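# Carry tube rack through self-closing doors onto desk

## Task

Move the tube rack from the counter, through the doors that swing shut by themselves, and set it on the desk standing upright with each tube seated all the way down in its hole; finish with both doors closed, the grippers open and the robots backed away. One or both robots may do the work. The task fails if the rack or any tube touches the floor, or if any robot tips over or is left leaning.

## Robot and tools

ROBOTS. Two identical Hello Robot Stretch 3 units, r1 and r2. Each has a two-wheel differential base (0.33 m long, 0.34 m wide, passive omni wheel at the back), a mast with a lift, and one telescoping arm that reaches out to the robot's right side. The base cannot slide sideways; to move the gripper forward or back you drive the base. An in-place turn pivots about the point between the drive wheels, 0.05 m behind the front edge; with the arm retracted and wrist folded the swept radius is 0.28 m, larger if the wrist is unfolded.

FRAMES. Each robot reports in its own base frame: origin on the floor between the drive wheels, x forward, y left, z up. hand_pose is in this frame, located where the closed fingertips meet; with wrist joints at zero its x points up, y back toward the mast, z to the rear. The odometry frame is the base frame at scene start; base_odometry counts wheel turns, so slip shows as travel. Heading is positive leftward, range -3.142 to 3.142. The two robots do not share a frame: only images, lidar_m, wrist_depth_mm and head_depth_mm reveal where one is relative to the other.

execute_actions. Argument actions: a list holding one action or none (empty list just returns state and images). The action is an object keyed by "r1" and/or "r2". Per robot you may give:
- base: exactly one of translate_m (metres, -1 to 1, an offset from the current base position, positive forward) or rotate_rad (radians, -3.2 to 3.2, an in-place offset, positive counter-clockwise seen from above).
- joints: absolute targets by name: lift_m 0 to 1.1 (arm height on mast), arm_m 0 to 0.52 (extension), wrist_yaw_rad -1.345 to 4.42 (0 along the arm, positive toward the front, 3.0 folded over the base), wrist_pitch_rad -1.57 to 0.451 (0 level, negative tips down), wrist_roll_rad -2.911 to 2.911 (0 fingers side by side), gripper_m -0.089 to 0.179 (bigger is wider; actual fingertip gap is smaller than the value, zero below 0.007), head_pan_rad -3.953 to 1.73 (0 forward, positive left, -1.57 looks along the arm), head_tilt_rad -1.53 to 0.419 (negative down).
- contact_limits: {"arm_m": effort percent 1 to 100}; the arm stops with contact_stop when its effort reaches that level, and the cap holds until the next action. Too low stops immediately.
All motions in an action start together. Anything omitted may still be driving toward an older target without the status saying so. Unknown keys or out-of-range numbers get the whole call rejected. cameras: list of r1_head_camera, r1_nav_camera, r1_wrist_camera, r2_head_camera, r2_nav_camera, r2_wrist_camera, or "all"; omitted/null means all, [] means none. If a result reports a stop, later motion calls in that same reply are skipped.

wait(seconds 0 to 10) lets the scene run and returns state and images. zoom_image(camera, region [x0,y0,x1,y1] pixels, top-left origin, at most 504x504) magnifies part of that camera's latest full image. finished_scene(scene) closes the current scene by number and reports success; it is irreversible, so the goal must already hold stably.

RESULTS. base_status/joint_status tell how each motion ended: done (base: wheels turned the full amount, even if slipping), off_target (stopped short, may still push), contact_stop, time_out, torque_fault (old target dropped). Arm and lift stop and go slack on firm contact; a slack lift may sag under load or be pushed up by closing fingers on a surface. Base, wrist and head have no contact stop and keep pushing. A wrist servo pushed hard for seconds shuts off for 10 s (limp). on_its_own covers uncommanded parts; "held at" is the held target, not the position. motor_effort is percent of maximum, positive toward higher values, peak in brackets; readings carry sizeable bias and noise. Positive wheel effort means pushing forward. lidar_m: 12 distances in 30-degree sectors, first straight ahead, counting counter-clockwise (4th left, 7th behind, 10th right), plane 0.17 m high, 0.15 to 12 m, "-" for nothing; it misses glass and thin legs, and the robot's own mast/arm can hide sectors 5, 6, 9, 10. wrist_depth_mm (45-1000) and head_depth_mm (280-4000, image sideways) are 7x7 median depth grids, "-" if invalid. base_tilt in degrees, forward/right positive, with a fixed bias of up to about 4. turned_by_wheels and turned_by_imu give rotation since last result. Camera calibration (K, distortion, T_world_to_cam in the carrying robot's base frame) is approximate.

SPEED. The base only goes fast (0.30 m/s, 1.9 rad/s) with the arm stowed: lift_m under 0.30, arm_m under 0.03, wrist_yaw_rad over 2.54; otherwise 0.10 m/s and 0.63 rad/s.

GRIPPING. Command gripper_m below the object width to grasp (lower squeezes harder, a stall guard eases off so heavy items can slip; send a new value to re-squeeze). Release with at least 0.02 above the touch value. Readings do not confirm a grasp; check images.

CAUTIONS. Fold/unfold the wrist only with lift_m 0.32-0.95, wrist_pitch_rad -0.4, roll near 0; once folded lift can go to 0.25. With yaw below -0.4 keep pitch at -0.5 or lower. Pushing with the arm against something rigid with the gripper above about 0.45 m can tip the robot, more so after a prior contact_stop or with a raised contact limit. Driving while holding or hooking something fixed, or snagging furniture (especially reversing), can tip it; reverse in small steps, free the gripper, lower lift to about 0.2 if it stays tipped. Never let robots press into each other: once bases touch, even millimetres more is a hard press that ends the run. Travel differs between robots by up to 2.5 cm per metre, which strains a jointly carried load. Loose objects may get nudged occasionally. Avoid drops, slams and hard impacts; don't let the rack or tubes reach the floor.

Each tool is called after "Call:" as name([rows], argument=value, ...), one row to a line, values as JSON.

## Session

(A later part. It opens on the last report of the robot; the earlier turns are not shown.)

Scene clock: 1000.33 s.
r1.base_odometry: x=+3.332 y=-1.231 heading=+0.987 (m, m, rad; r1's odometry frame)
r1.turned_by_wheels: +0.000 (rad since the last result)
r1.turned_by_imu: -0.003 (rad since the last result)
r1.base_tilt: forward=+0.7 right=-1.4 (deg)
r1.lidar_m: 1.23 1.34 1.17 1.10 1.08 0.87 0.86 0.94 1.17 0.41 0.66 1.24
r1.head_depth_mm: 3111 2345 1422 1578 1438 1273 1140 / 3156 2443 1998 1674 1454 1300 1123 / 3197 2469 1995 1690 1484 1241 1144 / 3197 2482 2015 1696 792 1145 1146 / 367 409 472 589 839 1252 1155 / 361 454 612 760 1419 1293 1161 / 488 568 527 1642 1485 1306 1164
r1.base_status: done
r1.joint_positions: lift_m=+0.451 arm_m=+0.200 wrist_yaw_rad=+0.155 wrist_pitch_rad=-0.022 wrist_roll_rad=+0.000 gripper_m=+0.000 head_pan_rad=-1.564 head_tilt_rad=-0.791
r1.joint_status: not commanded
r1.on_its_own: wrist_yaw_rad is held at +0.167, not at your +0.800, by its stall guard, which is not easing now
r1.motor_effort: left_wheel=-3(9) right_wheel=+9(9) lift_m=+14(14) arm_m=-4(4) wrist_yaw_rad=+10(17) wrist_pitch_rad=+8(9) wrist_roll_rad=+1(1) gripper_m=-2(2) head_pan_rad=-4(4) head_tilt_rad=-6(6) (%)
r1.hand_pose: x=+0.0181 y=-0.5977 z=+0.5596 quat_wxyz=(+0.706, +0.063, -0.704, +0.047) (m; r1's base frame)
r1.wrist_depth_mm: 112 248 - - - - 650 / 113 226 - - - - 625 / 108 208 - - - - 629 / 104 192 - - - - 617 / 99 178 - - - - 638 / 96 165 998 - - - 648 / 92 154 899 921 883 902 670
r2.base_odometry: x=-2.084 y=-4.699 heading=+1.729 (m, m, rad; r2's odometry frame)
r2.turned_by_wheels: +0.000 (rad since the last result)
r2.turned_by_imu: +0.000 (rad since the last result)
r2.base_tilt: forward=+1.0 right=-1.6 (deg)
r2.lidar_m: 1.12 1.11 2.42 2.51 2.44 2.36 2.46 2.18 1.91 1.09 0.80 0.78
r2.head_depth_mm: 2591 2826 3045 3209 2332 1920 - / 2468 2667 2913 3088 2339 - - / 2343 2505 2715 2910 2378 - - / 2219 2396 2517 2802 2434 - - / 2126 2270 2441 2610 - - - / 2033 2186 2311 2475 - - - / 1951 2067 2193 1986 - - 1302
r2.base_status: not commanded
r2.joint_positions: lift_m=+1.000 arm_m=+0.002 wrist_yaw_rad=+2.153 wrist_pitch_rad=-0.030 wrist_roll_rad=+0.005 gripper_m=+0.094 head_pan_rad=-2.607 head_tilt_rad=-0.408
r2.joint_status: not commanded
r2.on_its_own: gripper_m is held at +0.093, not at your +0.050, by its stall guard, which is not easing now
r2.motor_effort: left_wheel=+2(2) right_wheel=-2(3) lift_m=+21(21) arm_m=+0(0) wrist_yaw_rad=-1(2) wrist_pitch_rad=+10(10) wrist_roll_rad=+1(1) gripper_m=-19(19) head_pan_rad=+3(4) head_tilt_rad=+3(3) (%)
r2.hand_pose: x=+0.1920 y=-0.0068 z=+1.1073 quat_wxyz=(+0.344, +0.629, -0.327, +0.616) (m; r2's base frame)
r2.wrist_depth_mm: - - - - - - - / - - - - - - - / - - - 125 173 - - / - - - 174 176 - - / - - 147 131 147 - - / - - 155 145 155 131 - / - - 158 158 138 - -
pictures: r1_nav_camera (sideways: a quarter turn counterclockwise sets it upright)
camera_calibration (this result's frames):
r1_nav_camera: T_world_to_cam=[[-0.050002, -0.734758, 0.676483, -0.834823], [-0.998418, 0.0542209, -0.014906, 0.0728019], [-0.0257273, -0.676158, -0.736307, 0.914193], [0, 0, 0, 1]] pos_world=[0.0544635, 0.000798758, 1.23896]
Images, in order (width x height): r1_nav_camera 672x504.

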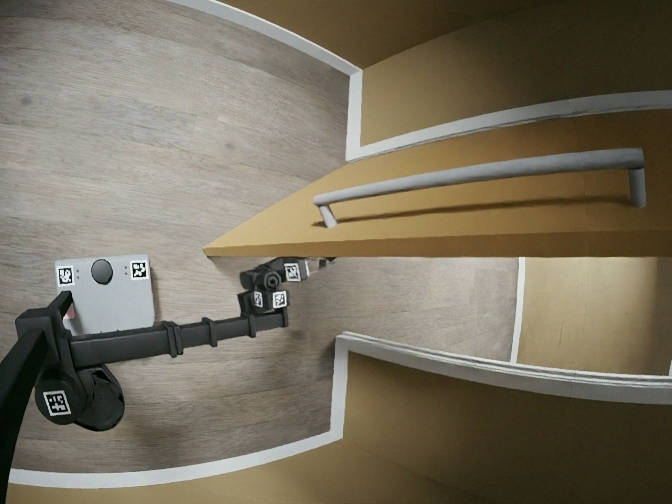

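Call:
execute_actions([
  {"r1":{"base":{"translate_m":-0.3}},"r2":{"base":{"rotate_rad":-2.5},"joints":{"head_pan_rad":0,"head_tilt_rad":-0.3}}},
], cameras=["r1_nav_camera","r2_nav_camera"])

Call:
execute_actions([
  {"r1":{"joints":{"arm_m":0.0,"wrist_yaw_rad":0.2}}},
], cameras=["r1_nav_camera"])

Scene clock: 1008.13 s.
r1.base_odometry: x=+3.166 y=-1.481 heading=+0.987 (m, m, rad; r1's odometry frame)
r1.turned_by_wheels: +0.000 (rad since the last result)
r1.turned_by_imu: -0.004 (rad since the last result)
r1.base_tilt: forward=+0.8 right=-1.4 (deg)
r1.lidar_m: 1.53 1.46 1.21 1.11 0.71 0.57 0.56 0.61 0.94 1.09 1.20 1.54
r1.head_depth_mm: 972 1108 1288 1543 1440 1272 1141 / 982 1118 1306 1564 1455 1294 1126 / 990 1116 1312 1574 1478 1242 1146 / 982 1136 1339 1585 1493 1269 1151 / 1011 1155 1352 1587 1475 1290 1152 / 1017 1170 1379 1615 1474 1297 1157 / 1029 1185 1392 1636 1479 1307 1167
r1.base_status: done
r1.joint_positions: lift_m=+0.451 arm_m=+0.200 wrist_yaw_rad=+0.164 wrist_pitch_rad=-0.020 wrist_roll_rad=+0.000 gripper_m=+0.000 head_pan_rad=-1.564 head_tilt_rad=-0.791
r1.joint_status: not commanded
r1.on_its_own: wrist_yaw_rad is held at +0.167, not at your +0.800, by its stall guard, which is not easing now
r1.motor_effort: left_wheel=+1(9) right_wheel=+0(11) lift_m=+13(13) arm_m=-4(4) wrist_yaw_rad=+2(32) wrist_pitch_rad=+8(8) wrist_roll_rad=+1(1) gripper_m=-1(5) head_pan_rad=-4(4) head_tilt_rad=-6(6) (%)
r1.hand_pose: x=+0.0204 y=-0.5974 z=+0.5600 quat_wxyz=(+0.706, +0.065, -0.704, +0.051) (m; r1's base frame)
r1.wrist_depth_mm: 812 740 681 638 588 563 528 / 861 783 724 671 602 572 550 / 894 816 755 694 627 598 550 / 945 843 783 715 665 631 585 / - 927 834 - 694 643 603 / - 955 873 790 708 670 617 / 913 923 890 807 768 683 636
r2.base_odometry: x=-2.084 y=-4.699 heading=-0.771 (m, m, rad; r2's odometry frame)
r2.turned_by_wheels: -2.500 (rad since the last result)
r2.turned_by_imu: -2.466 (rad since the last result)
r2.base_tilt: forward=+1.0 right=-1.7 (deg)
r2.lidar_m: 2.18 1.91 0.99 0.78 0.84 0.93 1.28 2.42 2.62 2.39 2.36 2.56
r2.head_depth_mm: 2462 2598 2788 2978 2790 2134 - / 2349 2487 2677 2754 2770 1960 - / 2246 2368 2543 2348 2622 - - / 2161 2305 2438 2315 2647 2032 - / 2096 2215 2334 2323 2597 1937 1541 / 2039 2123 2251 2071 2484 1934 1551 / 1951 2066 2160 2043 2384 1920 1518
r2.base_status: done
r2.joint_positions: lift_m=+1.000 arm_m=+0.002 wrist_yaw_rad=+2.153 wrist_pitch_rad=-0.030 wrist_roll_rad=+0.005 gripper_m=+0.094 head_pan_rad=-0.007 head_tilt_rad=-0.310
r2.joint_status: all done
r2.on_its_own: gripper_m is held at +0.093, not at your +0.050, by its stall guard, which is not easing now
r2.motor_effort: left_wheel=+2(5) right_wheel=-3(6) lift_m=+21(21) arm_m=+0(1) wrist_yaw_rad=-2(2) wrist_pitch_rad=+10(10) wrist_roll_rad=+1(1) gripper_m=-19(19) head_pan_rad=+3(29) head_tilt_rad=+3(11) (%)
r2.hand_pose: x=+0.1921 y=-0.0069 z=+1.1073 quat_wxyz=(+0.345, +0.629, -0.327, +0.616) (m; r2's base frame)
r2.wrist_depth_mm: 825 - - - - - - / 843 - - - - - - / 846 - - 125 173 - - / 860 - - 173 176 - - / 852 - 147 130 146 - - / 870 - 155 144 154 131 - / 828 - 158 158 137 - -
pictures: r1_nav_camera (sideways: a quarter turn counterclockwise sets it upright), r2_nav_camera (sideways: a quarter turn counterclockwise sets it upright)
camera_calibration (this result's frames):
r1_nav_camera: T_world_to_cam=[[-0.050002, -0.734758, 0.676484, -0.834823], [-0.998418, 0.0542209, -0.014906, 0.0728019], [-0.0257273, -0.676159, -0.736307, 0.914193], [0, 0, 0, 1]] pos_world=[0.0544635, 0.000798751, 1.23896]
r2_nav_camera: T_world_to_cam=[[0.294266, 0.00653451, 0.955701, -1.20867], [-0.0109961, -0.999887, 0.0102224, 0.0444244], [0.95566, -0.0135171, -0.294161, 0.336447], [0, 0, 0, 1]] pos_world=[0.0346293, 0.0568652, 1.25364]
Images, in order (width x height): r1_nav_camera 672x504, r2_nav_camera 672x504.

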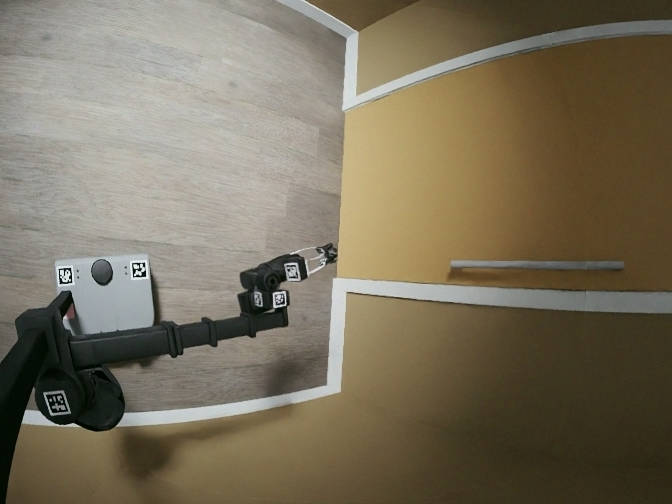

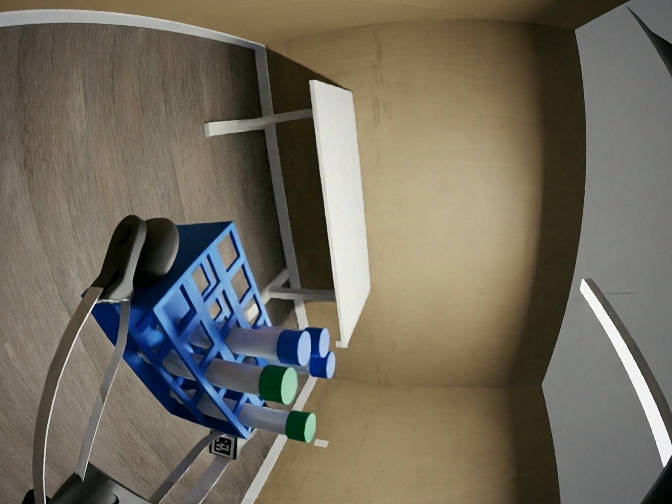

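Scene clock: 1010.83 s.
r1.base_odometry: x=+3.166 y=-1.481 heading=+0.987 (m, m, rad; r1's odometry frame)
r1.turned_by_wheels: +0.000 (rad since the last result)
r1.turned_by_imu: -0.001 (rad since the last result)
r1.base_tilt: forward=+0.7 right=-1.4 (deg)
r1.lidar_m: 1.53 1.46 1.21 1.11 0.71 0.57 0.56 0.61 0.94 1.09 1.20 1.54
r1.head_depth_mm: 971 1111 1294 1538 1444 1272 1140 / 975 1119 1302 1562 1453 1279 1169 / 993 1115 1316 1570 1452 1283 1168 / 981 1139 1340 1580 1463 1288 1131 / 1010 1157 1350 1600 1465 1296 1154 / 1017 1172 1371 1617 1477 1297 1158 / 1030 1184 1388 1633 1480 1302 1164
r1.base_status: not commanded
r1.joint_positions: lift_m=+0.451 arm_m=+0.000 wrist_yaw_rad=+0.198 wrist_pitch_rad=-0.020 wrist_roll_rad=+0.000 gripper_m=+0.000 head_pan_rad=-1.564 head_tilt_rad=-0.791
r1.joint_status: all done
r1.motor_effort: left_wheel=+1(1) right_wheel=-1(0) lift_m=+14(14) arm_m=-6(6) wrist_yaw_rad=+1(4) wrist_pitch_rad=+8(7) wrist_roll_rad=+1(1) gripper_m=-2(3) head_pan_rad=-4(4) head_tilt_rad=-6(6) (%)
r1.hand_pose: x=+0.0290 y=-0.3960 z=+0.5600 quat_wxyz=(+0.705, +0.077, -0.702, +0.063) (m; r1's base frame)
r1.wrist_depth_mm: - 994 944 826 800 709 680 / - - 972 870 805 740 703 / - - 989 907 860 777 719 / - - - 932 877 811 735 / - - - - 901 825 760 / - - - - 905 849 789 / 930 925 931 921 889 872 797
r2.base_odometry: x=-2.084 y=-4.699 heading=-0.771 (m, m, rad; r2's odometry frame)
r2.turned_by_wheels: +0.000 (rad since the last result)
r2.turned_by_imu: +0.000 (rad since the last result)
r2.base_tilt: forward=+1.0 right=-1.7 (deg)
r2.lidar_m: 2.17 1.91 0.99 0.78 0.84 0.93 1.28 2.41 2.61 2.39 2.37 2.56
r2.head_depth_mm: 2432 2612 2768 2950 2785 2141 - / 2332 2477 2657 2770 2783 1957 - / 2265 2374 2523 2337 2610 - - / 2170 2288 2433 2327 2643 2018 - / 2100 2204 2345 2315 2581 1941 1542 / 2016 2133 2253 2065 2474 1934 1547 / 1954 2056 2167 2053 2384 1924 1520
r2.base_status: not commanded
r2.joint_positions: lift_m=+1.000 arm_m=+0.002 wrist_yaw_rad=+2.153 wrist_pitch_rad=-0.030 wrist_roll_rad=+0.005 gripper_m=+0.094 head_pan_rad=-0.007 head_tilt_rad=-0.310
r2.joint_status: not commanded
r2.on_its_own: gripper_m is held at +0.093, not at your +0.050, by its stall guard, which is not easing now
r2.motor_effort: left_wheel=+2(2) right_wheel=-3(3) lift_m=+21(21) arm_m=+0(1) wrist_yaw_rad=-2(1) wrist_pitch_rad=+10(10) wrist_roll_rad=+1(1) gripper_m=-20(19) head_pan_rad=+2(3) head_tilt_rad=+3(3) (%)
r2.hand_pose: x=+0.1921 y=-0.0069 z=+1.1073 quat_wxyz=(+0.345, +0.629, -0.327, +0.616) (m; r2's base frame)
r2.wrist_depth_mm: 837 - - - - - - / 836 - - - - - - / 849 - - 125 173 - - / 846 - - 173 176 - - / 865 - 148 130 146 - - / 857 - 155 144 154 131 - / 816 - 158 158 137 - -
pictures: r1_nav_camera (sideways: a quarter turn counterclockwise sets it upright)
camera_calibration (this result's frames):
r1_nav_camera: T_world_to_cam=[[-0.050002, -0.734758, 0.676484, -0.834823], [-0.998418, 0.0542209, -0.014906, 0.0728019], [-0.0257273, -0.676159, -0.736307, 0.914193], [0, 0, 0, 1]] pos_world=[0.0544635, 0.000798747, 1.23896]
Images, in order (width x height): r1_nav_camera 672x504.

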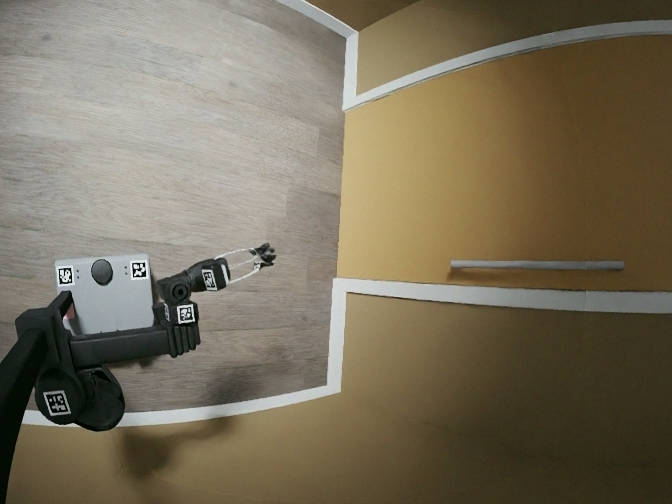

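Call:
execute_actions([
  {"r2":{"base":{"translate_m":1.0},"joints":{"head_pan_rad":0.1,"head_tilt_rad":-0.5}}},
], cameras=["r2_head_camera","r2_nav_camera"])

Scene clock: 1026.93 s.
r1.base_odometry: x=+3.166 y=-1.481 heading=+0.987 (m, m, rad; r1's odometry frame)
r1.turned_by_wheels: +0.000 (rad since the last result)
r1.turned_by_imu: -0.003 (rad since the last result)
r1.base_tilt: forward=+1.0 right=-1.4 (deg)
r1.lidar_m: 1.53 1.46 1.21 1.11 0.71 0.57 0.56 0.61 0.94 1.09 1.20 1.54
r1.head_depth_mm: 970 1105 1290 1541 1442 1272 1142 / 981 1119 1305 1557 1455 1277 1172 / 991 1114 1314 1573 1451 1281 1170 / 988 1140 1337 1578 1467 1287 1132 / 1006 1153 1361 1592 1471 1287 1159 / 1019 1168 1375 1616 1469 1293 1157 / 1026 1183 1391 1642 1481 1302 1162
r1.base_status: not commanded
r1.joint_positions: lift_m=+0.451 arm_m=+0.000 wrist_yaw_rad=+0.198 wrist_pitch_rad=-0.020 wrist_roll_rad=+0.000 gripper_m=+0.000 head_pan_rad=-1.564 head_tilt_rad=-0.791
r1.joint_status: not commanded
r1.motor_effort: left_wheel=+1(1) right_wheel=-1(0) lift_m=+13(14) arm_m=-6(6) wrist_yaw_rad=+1(1) wrist_pitch_rad=+8(8) wrist_roll_rad=+1(1) gripper_m=-3(3) head_pan_rad=-4(4) head_tilt_rad=-6(6) (%)
r1.hand_pose: x=+0.0290 y=-0.3960 z=+0.5600 quat_wxyz=(+0.705, +0.077, -0.702, +0.063) (m; r1's base frame)
r1.wrist_depth_mm: - - 914 849 772 731 678 / - - 966 868 806 741 699 / - - - 908 837 758 727 / - - - 945 880 804 731 / - - - - 919 818 787 / - - - - 923 863 770 / 939 904 905 925 916 846 807
r2.base_odometry: x=-1.367 y=-5.396 heading=-0.771 (m, m, rad; r2's odometry frame)
r2.turned_by_wheels: +0.000 (rad since the last result)
r2.turned_by_imu: +0.004 (rad since the last result)
r2.base_tilt: forward=+0.9 right=-1.7 (deg)
r2.lidar_m: 1.19 1.42 1.10 1.17 1.16 1.25 2.05 3.32 2.51 2.00 1.98 1.79
r2.head_depth_mm: 1308 1436 1580 1289 972 - - / 1275 1395 1537 1291 - - - / 1245 1353 1488 1287 952 - - / 1220 1319 1452 1280 909 1645 - / 1190 1286 1409 1283 911 1590 - / 1159 1255 1370 1284 910 1496 1372 / 1132 1227 1336 1280 907 1495 1302
r2.base_status: done
r2.joint_positions: lift_m=+1.000 arm_m=+0.002 wrist_yaw_rad=+2.153 wrist_pitch_rad=-0.030 wrist_roll_rad=+0.005 gripper_m=+0.094 head_pan_rad=+0.093 head_tilt_rad=-0.493
r2.joint_status: all done
r2.on_its_own: gripper_m is held at +0.093, not at your +0.050, by its stall guard, which is not easing now
r2.motor_effort: left_wheel=+1(5) right_wheel=-3(4) lift_m=+21(21) arm_m=-1(0) wrist_yaw_rad=-3(1) wrist_pitch_rad=+10(10) wrist_roll_rad=+1(1) gripper_m=-19(19) head_pan_rad=+4(9) head_tilt_rad=-3(15) (%)
r2.hand_pose: x=+0.1921 y=-0.0069 z=+1.1073 quat_wxyz=(+0.345, +0.629, -0.327, +0.616) (m; r2's base frame)
r2.wrist_depth_mm: - - - - - - - / - - - - - - - / - - - 179 173 - - / - - - 173 176 - - / - - 148 131 146 - - / - - 155 144 154 132 921 / - - 158 158 138 635 696
pictures: r2_head_camera (sideways: a quarter turn clockwise sets it upright), r2_nav_camera (sideways: a quarter turn counterclockwise sets it upright)
camera_calibration (this result's frames):
r2_head_camera: T_world_to_cam=[[-0.423818, -0.0649946, -0.903412, 1.19788], [-0.155189, 0.987883, 0.00173195, 0.00402681], [0.892353, 0.140933, -0.428769, 0.513502], [0, 0, 0, 1]] pos_world=[0.0500817, 0.00150798, 1.30234]
r2_nav_camera: T_world_to_cam=[[0.461264, 0.0516119, 0.88576, -1.11841], [0.0907644, -0.995814, 0.0107585, 0.0431082], [0.882608, 0.0754329, -0.464018, 0.557937], [0, 0, 0, 1]] pos_world=[0.0195305, 0.0585641, 1.24907]
Images, in order (width x height): r2_head_camera 896x504, r2_nav_camera 672x504.

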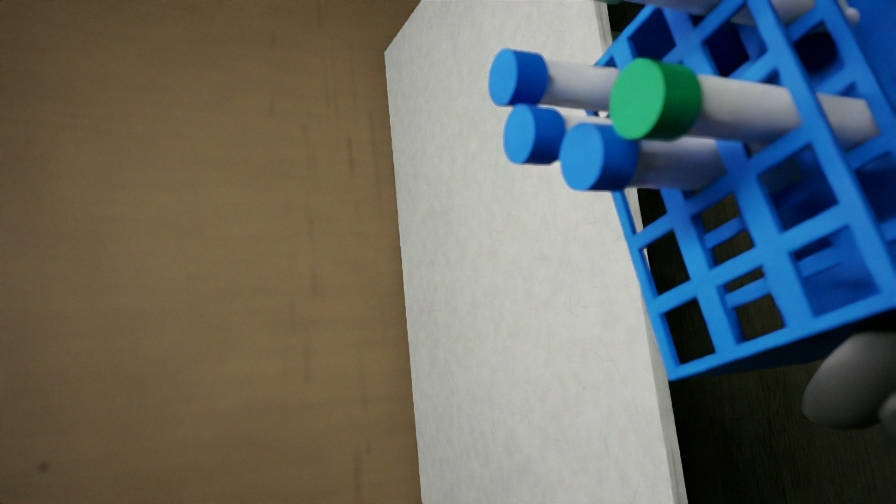

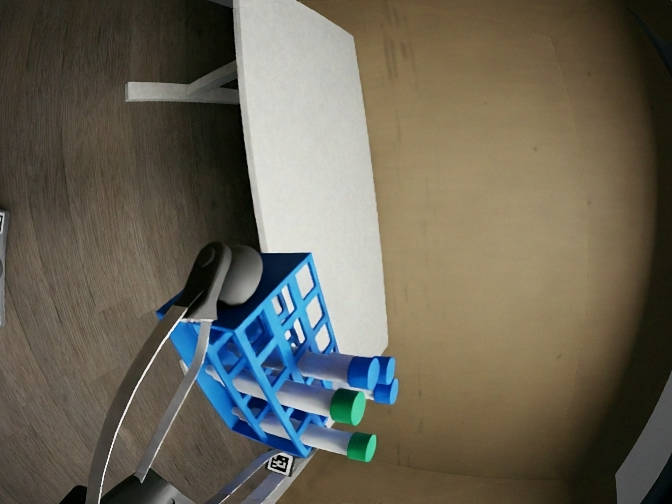

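Call:
execute_actions([
  {"r2":{"base":{"rotate_rad":1.59},"joints":{"head_pan_rad":-1.57,"head_tilt_rad":-0.7}}},
], cameras=[])

Call:
execute_actions([
  {"r2":{"base":{"translate_m":0.35},"joints":{"wrist_yaw_rad":0.0}}},
], cameras=[])

Call:
execute_actions([
  {"r2":{"joints":{"arm_m":0.42,"lift_m":0.85}}},
], cameras=["r2_head_camera","r2_nav_camera","r2_wrist_camera"])

Scene clock: 1035.87 s.
r1.base_odometry: x=+3.166 y=-1.481 heading=+0.987 (m, m, rad; r1's odometry frame)
r1.turned_by_wheels: +0.000 (rad since the last result)
r1.turned_by_imu: -0.002 (rad since the last result)
r1.base_tilt: forward=+0.9 right=-1.5 (deg)
r1.lidar_m: 1.53 1.46 1.21 1.11 0.71 0.57 0.56 0.61 0.94 1.09 1.21 1.54
r1.head_depth_mm: 972 1106 1284 1546 1451 1274 1140 / 981 1119 1303 1563 1451 1277 1165 / 991 1119 1315 1568 1456 1278 1170 / 984 1138 1335 1581 1463 1287 1133 / 1007 1157 1348 1595 1465 1292 1155 / 1014 1163 1368 1608 1472 1293 1157 / 1029 1183 1389 1644 1485 1304 1161
r1.base_status: not commanded
r1.joint_positions: lift_m=+0.451 arm_m=+0.000 wrist_yaw_rad=+0.198 wrist_pitch_rad=-0.020 wrist_roll_rad=+0.000 gripper_m=+0.000 head_pan_rad=-1.564 head_tilt_rad=-0.791
r1.joint_status: not commanded
r1.motor_effort: left_wheel=+1(1) right_wheel=+0(1) lift_m=+14(14) arm_m=-6(6) wrist_yaw_rad=+1(1) wrist_pitch_rad=+8(8) wrist_roll_rad=+1(1) gripper_m=-1(1) head_pan_rad=-4(4) head_tilt_rad=-6(6) (%)
r1.hand_pose: x=+0.0290 y=-0.3960 z=+0.5600 quat_wxyz=(+0.705, +0.077, -0.702, +0.063) (m; r1's base frame)
r1.wrist_depth_mm: - - 945 869 769 736 687 / - - 931 868 796 767 712 / - - 978 910 848 767 714 / - - - 962 851 798 745 / - - - - 903 801 769 / - - - - 894 861 793 / 917 920 930 904 909 850 802
r2.base_odometry: x=-1.367 y=-5.396 heading=+0.819 (m, m, rad; r2's odometry frame)
r2.turned_by_wheels: +1.590 (rad since the last result)
r2.turned_by_imu: +1.568 (rad since the last result)
r2.base_tilt: forward=+1.1 right=-1.6 (deg)
r2.lidar_m: 1.17 1.16 1.27 2.07 3.31 2.46 2.00 1.98 1.20 1.19 1.42 1.11
r2.head_depth_mm: 1374 1564 1251 - - 1338 1170 / 1326 1511 1252 - - - 1175 / 1287 1456 1251 1000 - - 1148 / 1244 1405 1258 1001 1570 - - / 1207 1352 1260 926 1620 1447 - / 1176 1308 1261 929 1623 - - / 1141 1271 1264 927 806 - -
r2.base_status: done
r2.joint_positions: lift_m=+1.000 arm_m=+0.002 wrist_yaw_rad=+2.152 wrist_pitch_rad=-0.030 wrist_roll_rad=+0.005 gripper_m=+0.094 head_pan_rad=-1.563 head_tilt_rad=-0.691
r2.joint_status: all done
r2.on_its_own: gripper_m is held at +0.093, not at your +0.050, by its stall guard, which is not easing now
r2.motor_effort: left_wheel=-2(4) right_wheel=+2(6) lift_m=+21(21) arm_m=-1(1) wrist_yaw_rad=-1(1) wrist_pitch_rad=+10(10) wrist_roll_rad=+1(1) gripper_m=-19(20) head_pan_rad=-2(29) head_tilt_rad=-3(17) (%)
r2.hand_pose: x=+0.1921 y=-0.0069 z=+1.1073 quat_wxyz=(+0.345, +0.629, -0.327, +0.616) (m; r2's base frame)
r2.wrist_depth_mm: - - - - - 948 921 / - - - - - 983 923 / - - - 125 175 990 944 / - - - 174 178 - 963 / - - 148 130 146 - 995 / - - 155 144 154 131 - / - - 157 158 137 - -
pictures: none
No camera images: the call's "cameras" was empty. Leave "cameras" out to get every camera's image.

Scene clock: 1040.30 s.
r1.base_odometry: x=+3.166 y=-1.481 heading=+0.987 (m, m, rad; r1's odometry frame)
r1.turned_by_wheels: +0.000 (rad since the last result)
r1.turned_by_imu: -0.001 (rad since the last result)
r1.base_tilt: forward=+0.9 right=-1.4 (deg)
r1.lidar_m: 1.52 1.46 1.21 1.11 0.71 0.57 0.56 0.61 0.94 1.09 1.20 1.54
r1.head_depth_mm: 974 1107 1292 1552 1445 1269 1138 / 980 1122 1304 1567 1444 1275 1170 / 991 1116 1316 1573 1456 1282 1174 / 982 1137 1341 1586 1461 1284 1133 / 1007 1158 1353 1600 1469 1293 1154 / 1019 1167 1370 1602 1474 1295 1158 / 1028 1183 1388 1641 1490 1300 1167
r1.base_status: not commanded
r1.joint_positions: lift_m=+0.451 arm_m=+0.000 wrist_yaw_rad=+0.198 wrist_pitch_rad=-0.020 wrist_roll_rad=+0.000 gripper_m=+0.000 head_pan_rad=-1.564 head_tilt_rad=-0.791
r1.joint_status: not commanded
r1.motor_effort: left_wheel=+1(1) right_wheel=-1(0) lift_m=+14(14) arm_m=-6(6) wrist_yaw_rad=+1(1) wrist_pitch_rad=+8(7) wrist_roll_rad=+1(1) gripper_m=-2(2) head_pan_rad=-4(4) head_tilt_rad=-6(6) (%)
r1.hand_pose: x=+0.0290 y=-0.3960 z=+0.5600 quat_wxyz=(+0.705, +0.077, -0.702, +0.063) (m; r1's base frame)
r1.wrist_depth_mm: - - 920 849 768 731 672 / - - 957 885 813 751 707 / - - - 941 838 765 720 / - - - 966 883 788 749 / - - - - 899 813 777 / - - - - 913 874 784 / 908 926 951 917 913 871 814
r2.base_odometry: x=-1.128 y=-5.140 heading=+0.819 (m, m, rad; r2's odometry frame)
r2.turned_by_wheels: +0.000 (rad since the last result)
r2.turned_by_imu: +0.001 (rad since the last result)
r2.base_tilt: forward=+0.9 right=-1.6 (deg)
r2.lidar_m: 0.84 0.83 0.91 1.56 3.45 2.85 2.33 2.30 1.33 1.31 0.88 1.04
r2.head_depth_mm: 1244 1383 1223 - - - 1149 / 1205 1298 396 - - - 1149 / 1168 1290 393 - - - 1149 / 1130 1274 1088 861 1528 1379 1174 / 1096 1226 1284 926 781 1381 1172 / 1064 1187 1262 928 757 1381 1175 / 1036 1150 1231 931 759 1345 1170
r2.base_status: done
r2.joint_positions: lift_m=+1.000 arm_m=+0.002 wrist_yaw_rad=+0.003 wrist_pitch_rad=-0.030 wrist_roll_rad=+0.005 gripper_m=+0.094 head_pan_rad=-1.563 head_tilt_rad=-0.691
r2.joint_status: all done
r2.on_its_own: gripper_m is held at +0.093, not at your +0.050, by its stall guard, which is not easing now
r2.motor_effort: left_wheel=-2(3) right_wheel=+2(7) lift_m=+21(21) arm_m=-1(0) wrist_yaw_rad=-2(0) wrist_pitch_rad=+10(11) wrist_roll_rad=+1(1) gripper_m=-20(19) head_pan_rad=-3(2) head_tilt_rad=-3(4) (%)
r2.hand_pose: x=-0.0207 y=-0.4026 z=+1.1073 quat_wxyz=(+0.705, +0.012, -0.709, -0.010) (m; r2's base frame)
r2.wrist_depth_mm: 834 909 960 - - - - / 855 931 1000 - - - - / 874 950 - - 174 - - / 894 971 - 173 176 - - / 930 974 147 130 146 - - / 926 - 155 145 154 131 995 / 691 669 158 158 137 624 696
pictures: none
No camera images: the call's "cameras" was empty. Leave "cameras" out to get every camera's image.

Scene clock: 1044.57 s.
r1.base_odometry: x=+3.166 y=-1.481 heading=+0.987 (m, m, rad; r1's odometry frame)
r1.turned_by_wheels: +0.000 (rad since the last result)
r1.turned_by_imu: -0.001 (rad since the last result)
r1.base_tilt: forward=+0.8 right=-1.6 (deg)
r1.lidar_m: 1.53 1.46 1.21 1.11 0.71 0.57 0.56 0.61 0.94 1.09 1.21 1.54
r1.head_depth_mm: 970 1112 1291 1538 1444 1275 1138 / 980 1118 1303 1564 1448 1274 1172 / 993 1114 1313 1567 1449 1281 1171 / 987 1142 1335 1588 1461 1281 1133 / 1010 1154 1355 1589 1468 1293 1149 / 1015 1166 1373 1616 1470 1299 1158 / 1030 1183 1391 1639 1486 1307 1162
r1.base_status: not commanded
r1.joint_positions: lift_m=+0.451 arm_m=+0.000 wrist_yaw_rad=+0.198 wrist_pitch_rad=-0.020 wrist_roll_rad=+0.000 gripper_m=+0.000 head_pan_rad=-1.564 head_tilt_rad=-0.791
r1.joint_status: not commanded
r1.motor_effort: left_wheel=+1(1) right_wheel=-1(0) lift_m=+14(13) arm_m=-6(6) wrist_yaw_rad=+1(1) wrist_pitch_rad=+8(8) wrist_roll_rad=+1(1) gripper_m=-2(2) head_pan_rad=-4(4) head_tilt_rad=-6(6) (%)
r1.hand_pose: x=+0.0290 y=-0.3960 z=+0.5600 quat_wxyz=(+0.705, +0.077, -0.702, +0.063) (m; r1's base frame)
r1.wrist_depth_mm: - - 890 813 790 723 672 / - - 955 863 813 754 695 / - - - 916 831 763 712 / - - - 936 864 795 724 / - - - - 924 824 761 / - - - - 918 865 775 / 908 930 922 924 894 834 804
r2.base_odometry: x=-1.128 y=-5.140 heading=+0.819 (m, m, rad; r2's odometry frame)
r2.turned_by_wheels: +0.000 (rad since the last result)
r2.turned_by_imu: +0.000 (rad since the last result)
r2.base_tilt: forward=+1.1 right=-1.7 (deg)
r2.lidar_m: 0.84 0.83 0.91 1.56 3.46 2.86 2.32 2.31 1.33 1.30 0.88 1.04
r2.head_depth_mm: 1247 1416 1313 - 1620 1344 1171 / 1204 1353 - 921 1575 1372 1171 / 1165 1285 - 889 1526 1372 1175 / 1135 1268 1200 925 804 1379 1172 / 1096 1228 1263 925 779 1377 1179 / 1066 1188 1261 929 756 1384 1175 / 1034 1151 1230 929 757 1348 1168
r2.base_status: not commanded
r2.joint_positions: lift_m=+0.850 arm_m=+0.420 wrist_yaw_rad=+0.002 wrist_pitch_rad=-0.031 wrist_roll_rad=+0.005 gripper_m=+0.094 head_pan_rad=-1.563 head_tilt_rad=-0.691
r2.joint_status: all done
r2.on_its_own: gripper_m is held at +0.093, not at your +0.050, by its stall guard, which is not easing now
r2.motor_effort: left_wheel=-2(2) right_wheel=+2(3) lift_m=+20(22) arm_m=+2(2) wrist_yaw_rad=-1(2) wrist_pitch_rad=+10(10) wrist_roll_rad=+1(1) gripper_m=-19(20) head_pan_rad=-3(3) head_tilt_rad=-4(4) (%)
r2.hand_pose: x=-0.0210 y=-0.8201 z=+0.9573 quat_wxyz=(+0.705, +0.012, -0.709, -0.011) (m; r2's base frame)
r2.wrist_depth_mm: 533 571 619 674 734 823 917 / 550 580 638 688 758 849 940 / 558 606 652 125 173 884 - / 572 618 663 173 176 917 - / 590 618 148 131 147 818 - / 583 - 155 144 154 131 615 / 454 443 158 158 137 423 470
pictures: r2_head_camera (sideways: a quarter turn clockwise sets it upright), r2_nav_camera (sideways: a quarter turn counterclockwise sets it upright), r2_wrist_camera
camera_calibration (this result's frames):
r2_head_camera: T_world_to_cam=[[-0.0300076, 0.596858, -0.801786, 1.06295], [0.997515, 0.0690346, 0.0140571, -0.0190486], [0.0637411, -0.799372, -0.597446, 0.738023], [0, 0, 0, 1]] pos_world=[0.00385551, -0.0431594, 1.29345]
r2_nav_camera: T_world_to_cam=[[0.0134563, -0.628862, 0.7774, -0.974392], [-0.999909, -0.00788458, 0.0109298, 0.0495412], [-0.000743834, -0.777477, -0.628911, 0.777857], [0, 0, 0, 1]] pos_world=[0.063227, -0.00760164, 1.24615]
r2_wrist_camera: T_world_to_cam=[[-0.998615, -0.0526038, -0.000177729, -0.0595534], [-0.0106469, 0.205425, -0.978615, 1.13562], [0.0515154, -0.977258, -0.2057, -0.44388], [0, 0, 0, 1]] pos_world=[-0.0245134, -0.670203, 1.02002]
Images, in order (width x height): r2_head_camera 896x504, r2_nav_camera 672x504, r2_wrist_camera 644x364.

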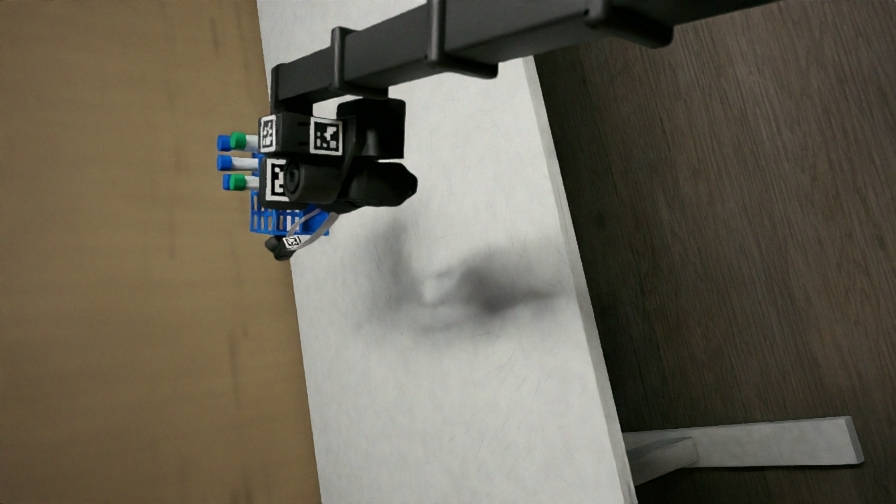

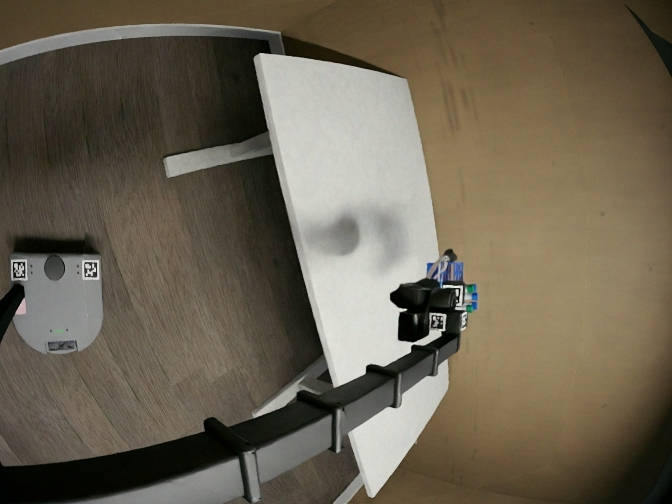

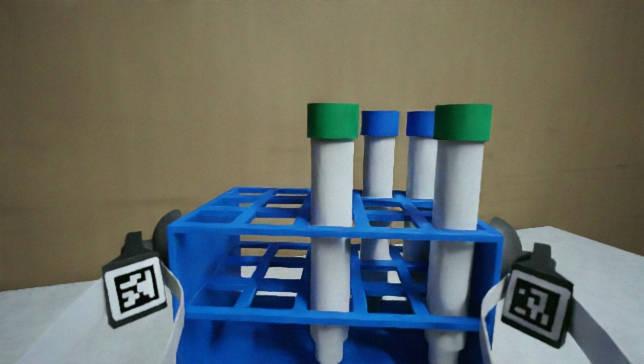

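Call:
execute_actions([
  {"r2":{"joints":{"lift_m":0.69}}},
], cameras=["r2_head_camera"])

Call:
execute_actions([
  {"r2":{"joints":{"lift_m":0.665}}},
], cameras=["r2_head_camera"])

Scene clock: 1053.40 s.
r1.base_odometry: x=+3.166 y=-1.481 heading=+0.987 (m, m, rad; r1's odometry frame)
r1.turned_by_wheels: +0.000 (rad since the last result)
r1.turned_by_imu: -0.001 (rad since the last result)
r1.base_tilt: forward=+0.8 right=-1.5 (deg)
r1.lidar_m: 1.53 1.46 1.21 1.11 0.71 0.57 0.56 0.61 0.94 1.09 1.20 1.54
r1.head_depth_mm: 969 1104 1289 1544 1443 1269 1143 / 980 1119 1307 1564 1446 1276 1168 / 995 1114 1319 1561 1457 1285 1176 / 984 1142 1340 1587 1468 1287 1130 / 1010 1151 1357 1596 1463 1296 1159 / 1019 1171 1368 1620 1474 1294 1160 / 1032 1183 1388 1633 1485 1303 1161
r1.base_status: not commanded
r1.joint_positions: lift_m=+0.451 arm_m=+0.000 wrist_yaw_rad=+0.198 wrist_pitch_rad=-0.020 wrist_roll_rad=+0.000 gripper_m=+0.000 head_pan_rad=-1.564 head_tilt_rad=-0.791
r1.joint_status: not commanded
r1.motor_effort: left_wheel=+1(1) right_wheel=-1(0) lift_m=+13(14) arm_m=-6(6) wrist_yaw_rad=+1(1) wrist_pitch_rad=+8(8) wrist_roll_rad=+1(1) gripper_m=-2(1) head_pan_rad=-4(4) head_tilt_rad=-5(6) (%)
r1.hand_pose: x=+0.0290 y=-0.3960 z=+0.5600 quat_wxyz=(+0.705, +0.077, -0.702, +0.063) (m; r1's base frame)
r1.wrist_depth_mm: - - 927 859 765 710 676 / - - 969 868 811 752 690 / - - 1000 896 827 750 716 / - - - 956 880 797 744 / - - - - 882 845 768 / - - - - 903 864 781 / 923 901 895 887 886 856 807
r2.base_odometry: x=-1.128 y=-5.140 heading=+0.819 (m, m, rad; r2's odometry frame)
r2.turned_by_wheels: +0.000 (rad since the last result)
r2.turned_by_imu: +0.000 (rad since the last result)
r2.base_tilt: forward=+1.0 right=-1.6 (deg)
r2.lidar_m: 0.84 0.83 0.91 1.56 3.46 2.86 2.33 2.31 1.32 1.30 0.88 1.04
r2.head_depth_mm: 1242 1416 1248 920 1610 1405 - / 1204 1360 1250 995 1616 1339 1150 / 1170 1315 1255 - 1569 1377 1174 / 1129 1266 1257 907 804 1378 1172 / 1096 1233 1258 925 778 1378 1175 / 1065 1188 1262 928 756 1383 1179 / 1035 1152 1228 930 757 1345 1167
r2.base_status: not commanded
r2.joint_positions: lift_m=+0.690 arm_m=+0.420 wrist_yaw_rad=+0.002 wrist_pitch_rad=-0.031 wrist_roll_rad=+0.005 gripper_m=+0.094 head_pan_rad=-1.563 head_tilt_rad=-0.691
r2.joint_status: all done
r2.on_its_own: gripper_m is held at +0.093, not at your +0.050, by its stall guard, which is not easing now
r2.motor_effort: left_wheel=-2(2) right_wheel=+2(2) lift_m=+20(17) arm_m=+2(2) wrist_yaw_rad=-1(1) wrist_pitch_rad=+10(10) wrist_roll_rad=+1(1) gripper_m=-19(19) head_pan_rad=-2(3) head_tilt_rad=-4(3) (%)
r2.hand_pose: x=-0.0210 y=-0.8201 z=+0.7973 quat_wxyz=(+0.705, +0.012, -0.709, -0.011) (m; r2's base frame)
r2.wrist_depth_mm: 536 572 618 676 741 810 923 / 547 586 640 691 776 850 965 / 556 602 655 125 173 880 - / 567 607 651 173 176 662 793 / 398 404 148 130 146 385 426 / 287 - 155 145 154 131 292 / 219 210 157 158 138 200 222
pictures: r2_head_camera (sideways: a quarter turn clockwise sets it upright)
camera_calibration (this result's frames):
r2_head_camera: T_world_to_cam=[[-0.0300076, 0.596858, -0.801786, 1.06295], [0.997515, 0.0690345, 0.0140571, -0.0190486], [0.063741, -0.799372, -0.597446, 0.738023], [0, 0, 0, 1]] pos_world=[0.00385551, -0.0431594, 1.29345]
Images, in order (width x height): r2_head_camera 896x504.

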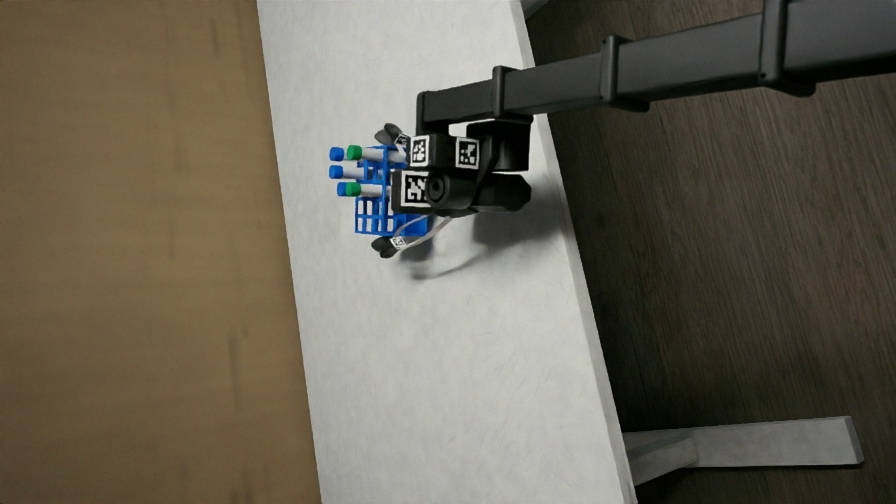

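Scene clock: 1054.40 s.
r1.base_odometry: x=+3.166 y=-1.481 heading=+0.987 (m, m, rad; r1's odometry frame)
r1.turned_by_wheels: +0.000 (rad since the last result)
r1.turned_by_imu: +0.000 (rad since the last result)
r1.base_tilt: forward=+0.8 right=-1.5 (deg)
r1.lidar_m: 1.53 1.47 1.21 1.11 0.71 0.57 0.56 0.61 0.94 1.09 1.21 1.54
r1.head_depth_mm: 972 1108 1290 1540 1444 1272 1136 / 980 1120 1305 1567 1451 1280 1169 / 995 1114 1312 1565 1459 1286 1175 / 983 1139 1339 1586 1461 1282 1137 / 1007 1155 1356 1588 1464 1289 1155 / 1022 1171 1366 1605 1477 1300 1160 / 1028 1177 1391 1642 1481 1294 1163
r1.base_status: not commanded
r1.joint_positions: lift_m=+0.451 arm_m=+0.000 wrist_yaw_rad=+0.198 wrist_pitch_rad=-0.020 wrist_roll_rad=+0.000 gripper_m=+0.000 head_pan_rad=-1.564 head_tilt_rad=-0.791
r1.joint_status: not commanded
r1.motor_effort: left_wheel=+1(1) right_wheel=+0(0) lift_m=+13(14) arm_m=-6(6) wrist_yaw_rad=+1(1) wrist_pitch_rad=+8(8) wrist_roll_rad=+1(1) gripper_m=-2(2) head_pan_rad=-4(4) head_tilt_rad=-6(6) (%)
r1.hand_pose: x=+0.0290 y=-0.3960 z=+0.5600 quat_wxyz=(+0.705, +0.077, -0.702, +0.063) (m; r1's base frame)
r1.wrist_depth_mm: - 999 933 837 766 735 672 / - - 964 884 794 744 696 / - - - 932 840 772 730 / - - - 959 859 787 753 / - - - - 906 822 768 / - - - - 891 852 789 / 911 935 905 874 911 857 798
r2.base_odometry: x=-1.128 y=-5.140 heading=+0.819 (m, m, rad; r2's odometry frame)
r2.turned_by_wheels: +0.000 (rad since the last result)
r2.turned_by_imu: +0.000 (rad since the last result)
r2.base_tilt: forward=+0.9 right=-1.8 (deg)
r2.lidar_m: 0.84 0.83 0.91 1.55 3.45 2.86 2.32 2.31 1.32 1.30 0.88 1.04
r2.head_depth_mm: 1244 1414 1250 921 1615 1391 - / 1206 1363 1251 956 1611 1374 1173 / 1167 1316 1254 - 1573 1371 1171 / 1129 1271 1256 923 803 1373 1177 / 1100 1224 1257 925 781 1378 1176 / 1065 1188 1262 929 758 1378 1177 / 1038 1152 1232 929 755 1338 1167
r2.base_status: not commanded
r2.joint_positions: lift_m=+0.665 arm_m=+0.420 wrist_yaw_rad=+0.002 wrist_pitch_rad=-0.031 wrist_roll_rad=+0.005 gripper_m=+0.094 head_pan_rad=-1.563 head_tilt_rad=-0.691
r2.joint_status: all done
r2.on_its_own: gripper_m is held at +0.093, not at your +0.050, by its stall guard, which is not easing now
r2.motor_effort: left_wheel=-2(2) right_wheel=+3(2) lift_m=+20(21) arm_m=+2(2) wrist_yaw_rad=-3(0) wrist_pitch_rad=+10(10) wrist_roll_rad=+1(1) gripper_m=-20(19) head_pan_rad=-2(1) head_tilt_rad=-4(4) (%)
r2.hand_pose: x=-0.0210 y=-0.8201 z=+0.7723 quat_wxyz=(+0.705, +0.012, -0.709, -0.011) (m; r2's base frame)
r2.wrist_depth_mm: 532 572 621 664 734 806 916 / 545 587 639 694 760 850 964 / 564 603 653 125 173 879 - / 565 590 599 173 176 550 654 / 330 334 148 130 146 318 352 / 230 - 155 145 154 130 241 / 181 174 157 158 138 166 183
pictures: r2_head_camera (sideways: a quarter turn clockwise sets it upright)
camera_calibration (this result's frames):
r2_head_camera: T_world_to_cam=[[-0.0300076, 0.596858, -0.801786, 1.06295], [0.997515, 0.0690345, 0.0140571, -0.0190486], [0.063741, -0.799372, -0.597446, 0.738023], [0, 0, 0, 1]] pos_world=[0.00385551, -0.0431594, 1.29345]
Images, in order (width x height): r2_head_camera 896x504.

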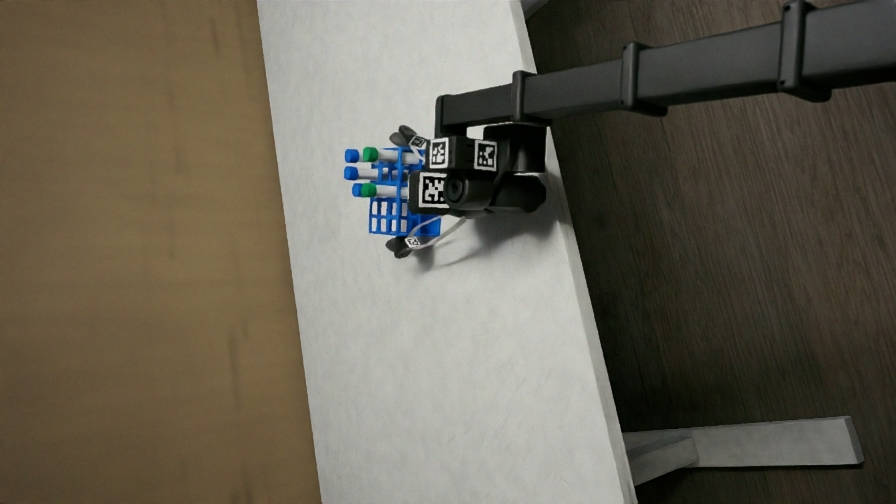

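Call:
execute_actions([
  {"r2":{"joints":{"lift_m":0.645}}},
], cameras=["r2_wrist_camera"])

Scene clock: 1057.67 s.
r1.base_odometry: x=+3.166 y=-1.481 heading=+0.987 (m, m, rad; r1's odometry frame)
r1.turned_by_wheels: +0.000 (rad since the last result)
r1.turned_by_imu: -0.001 (rad since the last result)
r1.base_tilt: forward=+0.8 right=-1.6 (deg)
r1.lidar_m: 1.52 1.46 1.21 1.11 0.71 0.57 0.56 0.61 0.94 1.09 1.20 1.54
r1.head_depth_mm: 970 1109 1292 1541 1446 1273 1141 / 979 1119 1310 1563 1456 1276 1168 / 990 1117 1310 1568 1455 1276 1177 / 984 1137 1333 1583 1462 1282 1132 / 1010 1159 1354 1608 1474 1296 1155 / 1019 1167 1374 1616 1479 1297 1156 / 1031 1183 1390 1639 1477 1303 1161
r1.base_status: not commanded
r1.joint_positions: lift_m=+0.451 arm_m=+0.000 wrist_yaw_rad=+0.198 wrist_pitch_rad=-0.020 wrist_roll_rad=+0.000 gripper_m=+0.000 head_pan_rad=-1.564 head_tilt_rad=-0.791
r1.joint_status: not commanded
r1.motor_effort: left_wheel=+1(1) right_wheel=+0(0) lift_m=+13(14) arm_m=-6(6) wrist_yaw_rad=+1(1) wrist_pitch_rad=+8(7) wrist_roll_rad=+1(1) gripper_m=-2(3) head_pan_rad=-4(4) head_tilt_rad=-5(6) (%)
r1.hand_pose: x=+0.0290 y=-0.3960 z=+0.5600 quat_wxyz=(+0.705, +0.077, -0.702, +0.063) (m; r1's base frame)
r1.wrist_depth_mm: - - 936 825 771 717 687 / - - 970 875 790 732 697 / - - - 914 831 781 729 / - - - 963 852 793 746 / - - - - 901 801 762 / - - - - 929 857 805 / 933 925 906 895 926 873 798
r2.base_odometry: x=-1.128 y=-5.140 heading=+0.819 (m, m, rad; r2's odometry frame)
r2.turned_by_wheels: +0.000 (rad since the last result)
r2.turned_by_imu: +0.000 (rad since the last result)
r2.base_tilt: forward=+1.0 right=-1.6 (deg)
r2.lidar_m: 0.84 0.84 0.91 1.56 3.46 2.87 2.33 2.31 1.32 1.30 0.88 1.04
r2.head_depth_mm: 1248 1415 1251 921 1603 1373 - / 1207 1362 1249 960 1591 1359 1162 / 1167 1313 1255 923 1573 1377 1175 / 1130 1267 1261 924 804 1375 1177 / 1097 1231 1263 926 779 1379 1178 / 1067 1188 1264 927 757 1379 1174 / 1039 1153 1230 932 757 1344 1173
r2.base_status: not commanded
r2.joint_positions: lift_m=+0.647 arm_m=+0.420 wrist_yaw_rad=+0.002 wrist_pitch_rad=+0.025 wrist_roll_rad=+0.006 gripper_m=+0.094 head_pan_rad=-1.563 head_tilt_rad=-0.691
r2.joint_status: lift_m contact_stop (moved -0.019 of -0.020)
r2.on_its_own: gripper_m is held at +0.093, not at your +0.050, by its stall guard, which is not easing now; lift_m is slack since a contact_stop, until your next command for it
r2.motor_effort: left_wheel=-1(2) right_wheel=+2(2) lift_m=+33(31) arm_m=+2(2) wrist_yaw_rad=-1(0) wrist_pitch_rad=-9(11) wrist_roll_rad=+1(1) gripper_m=-19(20) head_pan_rad=-2(3) head_tilt_rad=-3(3) (%)
r2.hand_pose: x=-0.0211 y=-0.8215 z=+0.7679 quat_wxyz=(+0.705, -0.008, -0.709, +0.009) (m; r2's base frame)
r2.wrist_depth_mm: 543 583 632 688 752 842 953 / 549 598 644 696 763 866 963 / 566 604 658 128 175 890 991 / 566 606 653 173 177 684 962 / 359 364 154 131 145 348 388 / 237 - 154 143 154 130 249 / 181 172 157 158 158 164 184
pictures: r2_wrist_camera
camera_calibration (this result's frames):
r2_wrist_camera: T_world_to_cam=[[-0.998618, -0.052529, 0.00176186, -0.061096], [-0.00967853, 0.150841, -0.988511, 0.913385], [0.0516597, -0.987161, -0.151141, -0.534272], [0, 0, 0, 1]] pos_world=[-0.024571, -0.668399, 0.822247]
Images, in order (width x height): r2_wrist_camera 644x364.

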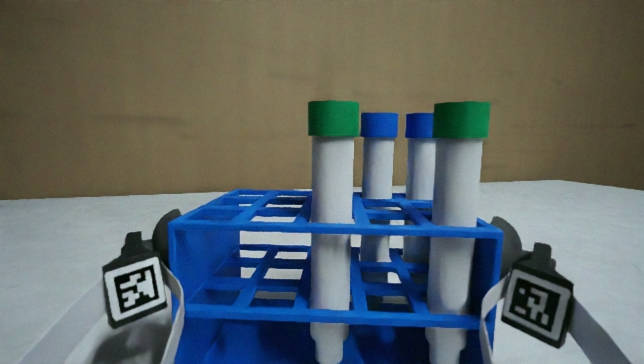

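Resting. Release.

Call:
execute_actions([
  {"r2":{"joints":{"lift_m":0.66,"gripper_m":0.179,"wrist_pitch_rad":0}}},
], cameras=[])

Call:
execute_actions([
  {"r2":{"joints":{"arm_m":0.2}}},
], cameras=["r2_wrist_camera","r2_head_camera"])

Scene clock: 1061.40 s.
r1.base_odometry: x=+3.166 y=-1.481 heading=+0.987 (m, m, rad; r1's odometry frame)
r1.turned_by_wheels: +0.000 (rad since the last result)
r1.turned_by_imu: -0.001 (rad since the last result)
r1.base_tilt: forward=+0.8 right=-1.4 (deg)
r1.lidar_m: 1.53 1.46 1.22 1.11 0.71 0.57 0.56 0.61 0.94 1.09 1.21 1.54
r1.head_depth_mm: 973 1109 1290 1548 1440 1273 1141 / 977 1120 1298 1558 1453 1274 1170 / 988 1118 1316 1570 1454 1285 1173 / 987 1142 1335 1581 1464 1288 1133 / 1012 1154 1354 1597 1470 1292 1151 / 1018 1166 1375 1614 1469 1301 1157 / 1030 1181 1391 1645 1479 1305 1159
r1.base_status: not commanded
r1.joint_positions: lift_m=+0.451 arm_m=+0.000 wrist_yaw_rad=+0.198 wrist_pitch_rad=-0.020 wrist_roll_rad=+0.000 gripper_m=+0.000 head_pan_rad=-1.564 head_tilt_rad=-0.791
r1.joint_status: not commanded
r1.motor_effort: left_wheel=+1(1) right_wheel=+0(0) lift_m=+14(13) arm_m=-6(6) wrist_yaw_rad=+1(1) wrist_pitch_rad=+8(8) wrist_roll_rad=+1(1) gripper_m=-2(2) head_pan_rad=-4(4) head_tilt_rad=-6(6) (%)
r1.hand_pose: x=+0.0290 y=-0.3960 z=+0.5600 quat_wxyz=(+0.705, +0.077, -0.702, +0.063) (m; r1's base frame)
r1.wrist_depth_mm: - 989 915 850 777 725 692 / - - 972 875 789 735 699 / - - 984 920 829 787 718 / - - - 956 864 799 720 / - - - - 902 834 745 / - - - - 903 885 775 / 898 912 890 909 883 851 816
r2.base_odometry: x=-1.128 y=-5.140 heading=+0.819 (m, m, rad; r2's odometry frame)
r2.turned_by_wheels: +0.000 (rad since the last result)
r2.turned_by_imu: +0.000 (rad since the last result)
r2.base_tilt: forward=+1.0 right=-1.6 (deg)
r2.lidar_m: 0.84 0.83 0.91 1.56 3.45 2.86 2.32 2.30 1.32 1.30 0.88 1.04
r2.head_depth_mm: 1243 1412 1249 922 1610 1376 - / 1201 1363 1251 957 1616 1375 1160 / 1168 1314 1250 929 1574 1378 1176 / 1132 1269 1255 927 802 1377 1175 / 1097 1228 1251 926 779 1380 1171 / 1067 1191 1259 927 757 1388 1174 / 1034 1156 1232 930 756 1340 1168
r2.base_status: not commanded
r2.joint_positions: lift_m=+0.659 arm_m=+0.420 wrist_yaw_rad=+0.002 wrist_pitch_rad=-0.016 wrist_roll_rad=+0.006 gripper_m=+0.179 head_pan_rad=-1.563 head_tilt_rad=-0.691
r2.joint_status: all done
r2.motor_effort: left_wheel=-2(2) right_wheel=+2(2) lift_m=+48(46) arm_m=+2(1) wrist_yaw_rad=+0(1) wrist_pitch_rad=+5(9) wrist_roll_rad=+1(1) gripper_m=+1(84) head_pan_rad=-3(3) head_tilt_rad=-4(3) (%)
r2.hand_pose: x=-0.0211 y=-0.8206 z=+0.7701 quat_wxyz=(+0.705, +0.006, -0.709, -0.005) (m; r2's base frame)
r2.wrist_depth_mm: 537 575 626 679 737 821 918 / 550 589 640 694 773 857 946 / 562 602 653 124 171 886 989 / 558 596 629 185 175 566 688 / 332 336 147 130 144 306 354 / - 205 155 143 153 132 257 / 167 167 157 157 139 163 -
pictures: none
No camera images: the call's "cameras" was empty. Leave "cameras" out to get every camera's image.

Scene clock: 1064.27 s.
r1.base_odometry: x=+3.166 y=-1.481 heading=+0.987 (m, m, rad; r1's odometry frame)
r1.turned_by_wheels: +0.000 (rad since the last result)
r1.turned_by_imu: -0.001 (rad since the last result)
r1.base_tilt: forward=+0.7 right=-1.4 (deg)
r1.lidar_m: 1.53 1.46 1.21 1.11 0.71 0.57 0.56 0.61 0.94 1.09 1.21 1.54
r1.head_depth_mm: 973 1108 1292 1540 1450 1274 1139 / 980 1118 1307 1562 1458 1277 1167 / 990 1117 1319 1567 1456 1288 1171 / 985 1138 1336 1592 1457 1287 1133 / 1010 1152 1356 1593 1467 1296 1150 / 1018 1169 1371 1620 1476 1296 1159 / 1028 1184 1391 1640 1488 1306 1165
r1.base_status: not commanded
r1.joint_positions: lift_m=+0.451 arm_m=+0.000 wrist_yaw_rad=+0.198 wrist_pitch_rad=-0.020 wrist_roll_rad=+0.000 gripper_m=+0.000 head_pan_rad=-1.564 head_tilt_rad=-0.791
r1.joint_status: not commanded
r1.motor_effort: left_wheel=+1(1) right_wheel=+0(1) lift_m=+13(13) arm_m=-6(6) wrist_yaw_rad=+1(1) wrist_pitch_rad=+7(8) wrist_roll_rad=+1(1) gripper_m=-3(2) head_pan_rad=-4(4) head_tilt_rad=-6(6) (%)
r1.hand_pose: x=+0.0290 y=-0.3960 z=+0.5600 quat_wxyz=(+0.705, +0.077, -0.702, +0.063) (m; r1's base frame)
r1.wrist_depth_mm: - - 917 849 767 726 678 / - - 939 880 808 759 697 / - - 997 883 845 772 726 / - - - 940 878 807 734 / - - - - 894 841 762 / - - - - 895 823 783 / 942 934 900 908 871 864 818
r2.base_odometry: x=-1.128 y=-5.140 heading=+0.819 (m, m, rad; r2's odometry frame)
r2.turned_by_wheels: +0.000 (rad since the last result)
r2.turned_by_imu: +0.000 (rad since the last result)
r2.base_tilt: forward=+0.9 right=-1.6 (deg)
r2.lidar_m: 0.84 0.83 0.91 1.56 3.46 2.87 2.33 2.30 1.33 1.30 0.88 1.04
r2.head_depth_mm: 1247 1418 1246 921 1618 1388 - / 1202 1366 1250 923 1654 - 1173 / 1167 1315 1254 902 802 - 1172 / 1130 1270 1252 926 803 1378 1176 / 1099 1230 1257 926 779 1373 1177 / 1068 1188 1260 927 756 1381 1175 / 1036 1152 1229 929 759 1342 1168
r2.base_status: not commanded
r2.joint_positions: lift_m=+0.659 arm_m=+0.200 wrist_yaw_rad=+0.001 wrist_pitch_rad=-0.017 wrist_roll_rad=+0.006 gripper_m=+0.179 head_pan_rad=-1.563 head_tilt_rad=-0.691
r2.joint_status: all done
r2.motor_effort: left_wheel=-1(2) right_wheel=+2(3) lift_m=+48(48) arm_m=-3(3) wrist_yaw_rad=-1(0) wrist_pitch_rad=+6(6) wrist_roll_rad=+1(1) gripper_m=+0(1) head_pan_rad=-2(3) head_tilt_rad=-4(3) (%)
r2.hand_pose: x=-0.0211 y=-0.6010 z=+0.7697 quat_wxyz=(+0.705, +0.007, -0.709, -0.006) (m; r2's base frame)
r2.wrist_depth_mm: 696 743 808 888 965 - - / 709 765 822 897 998 - - / 734 784 843 918 - - - / 604 621 630 383 551 673 693 / 332 353 339 340 347 351 355 / - 231 232 234 235 237 257 / 167 176 176 178 178 179 -
pictures: r2_head_camera (sideways: a quarter turn clockwise sets it upright), r2_wrist_camera
camera_calibration (this result's frames):
r2_head_camera: T_world_to_cam=[[-0.0300076, 0.596867, -0.801779, 1.06294], [0.997515, 0.0690342, 0.0140578, -0.0190496], [0.0637408, -0.799365, -0.597456, 0.738036], [0, 0, 0, 1]] pos_world=[0.0038555, -0.0431593, 1.29345]
r2_wrist_camera: T_world_to_cam=[[-0.998621, -0.0524882, -0.000379983, -0.0478643], [-0.00973171, 0.192256, -0.981297, 0.901247], [0.0515796, -0.97994, -0.192502, -0.280183], [0, 0, 0, 1]] pos_world=[-0.024576, -0.450345, 0.830437]
Images, in order (width x height): r2_head_camera 896x504, r2_wrist_camera 644x364.

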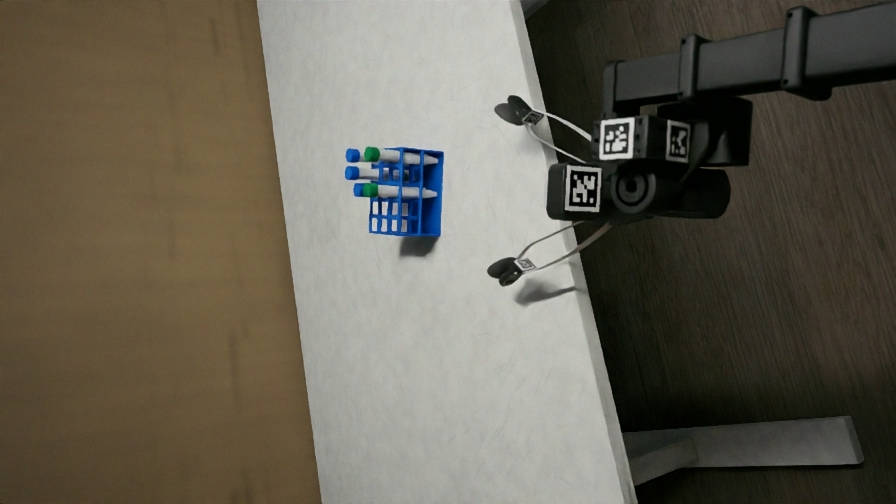

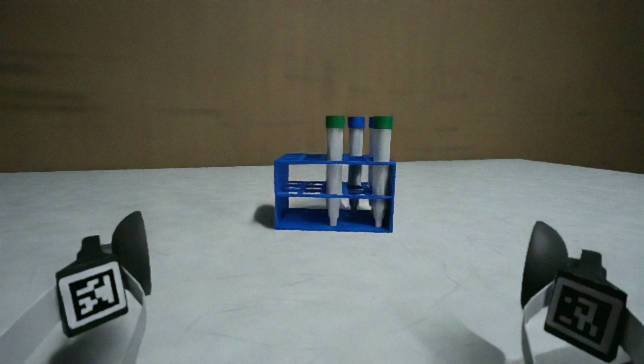

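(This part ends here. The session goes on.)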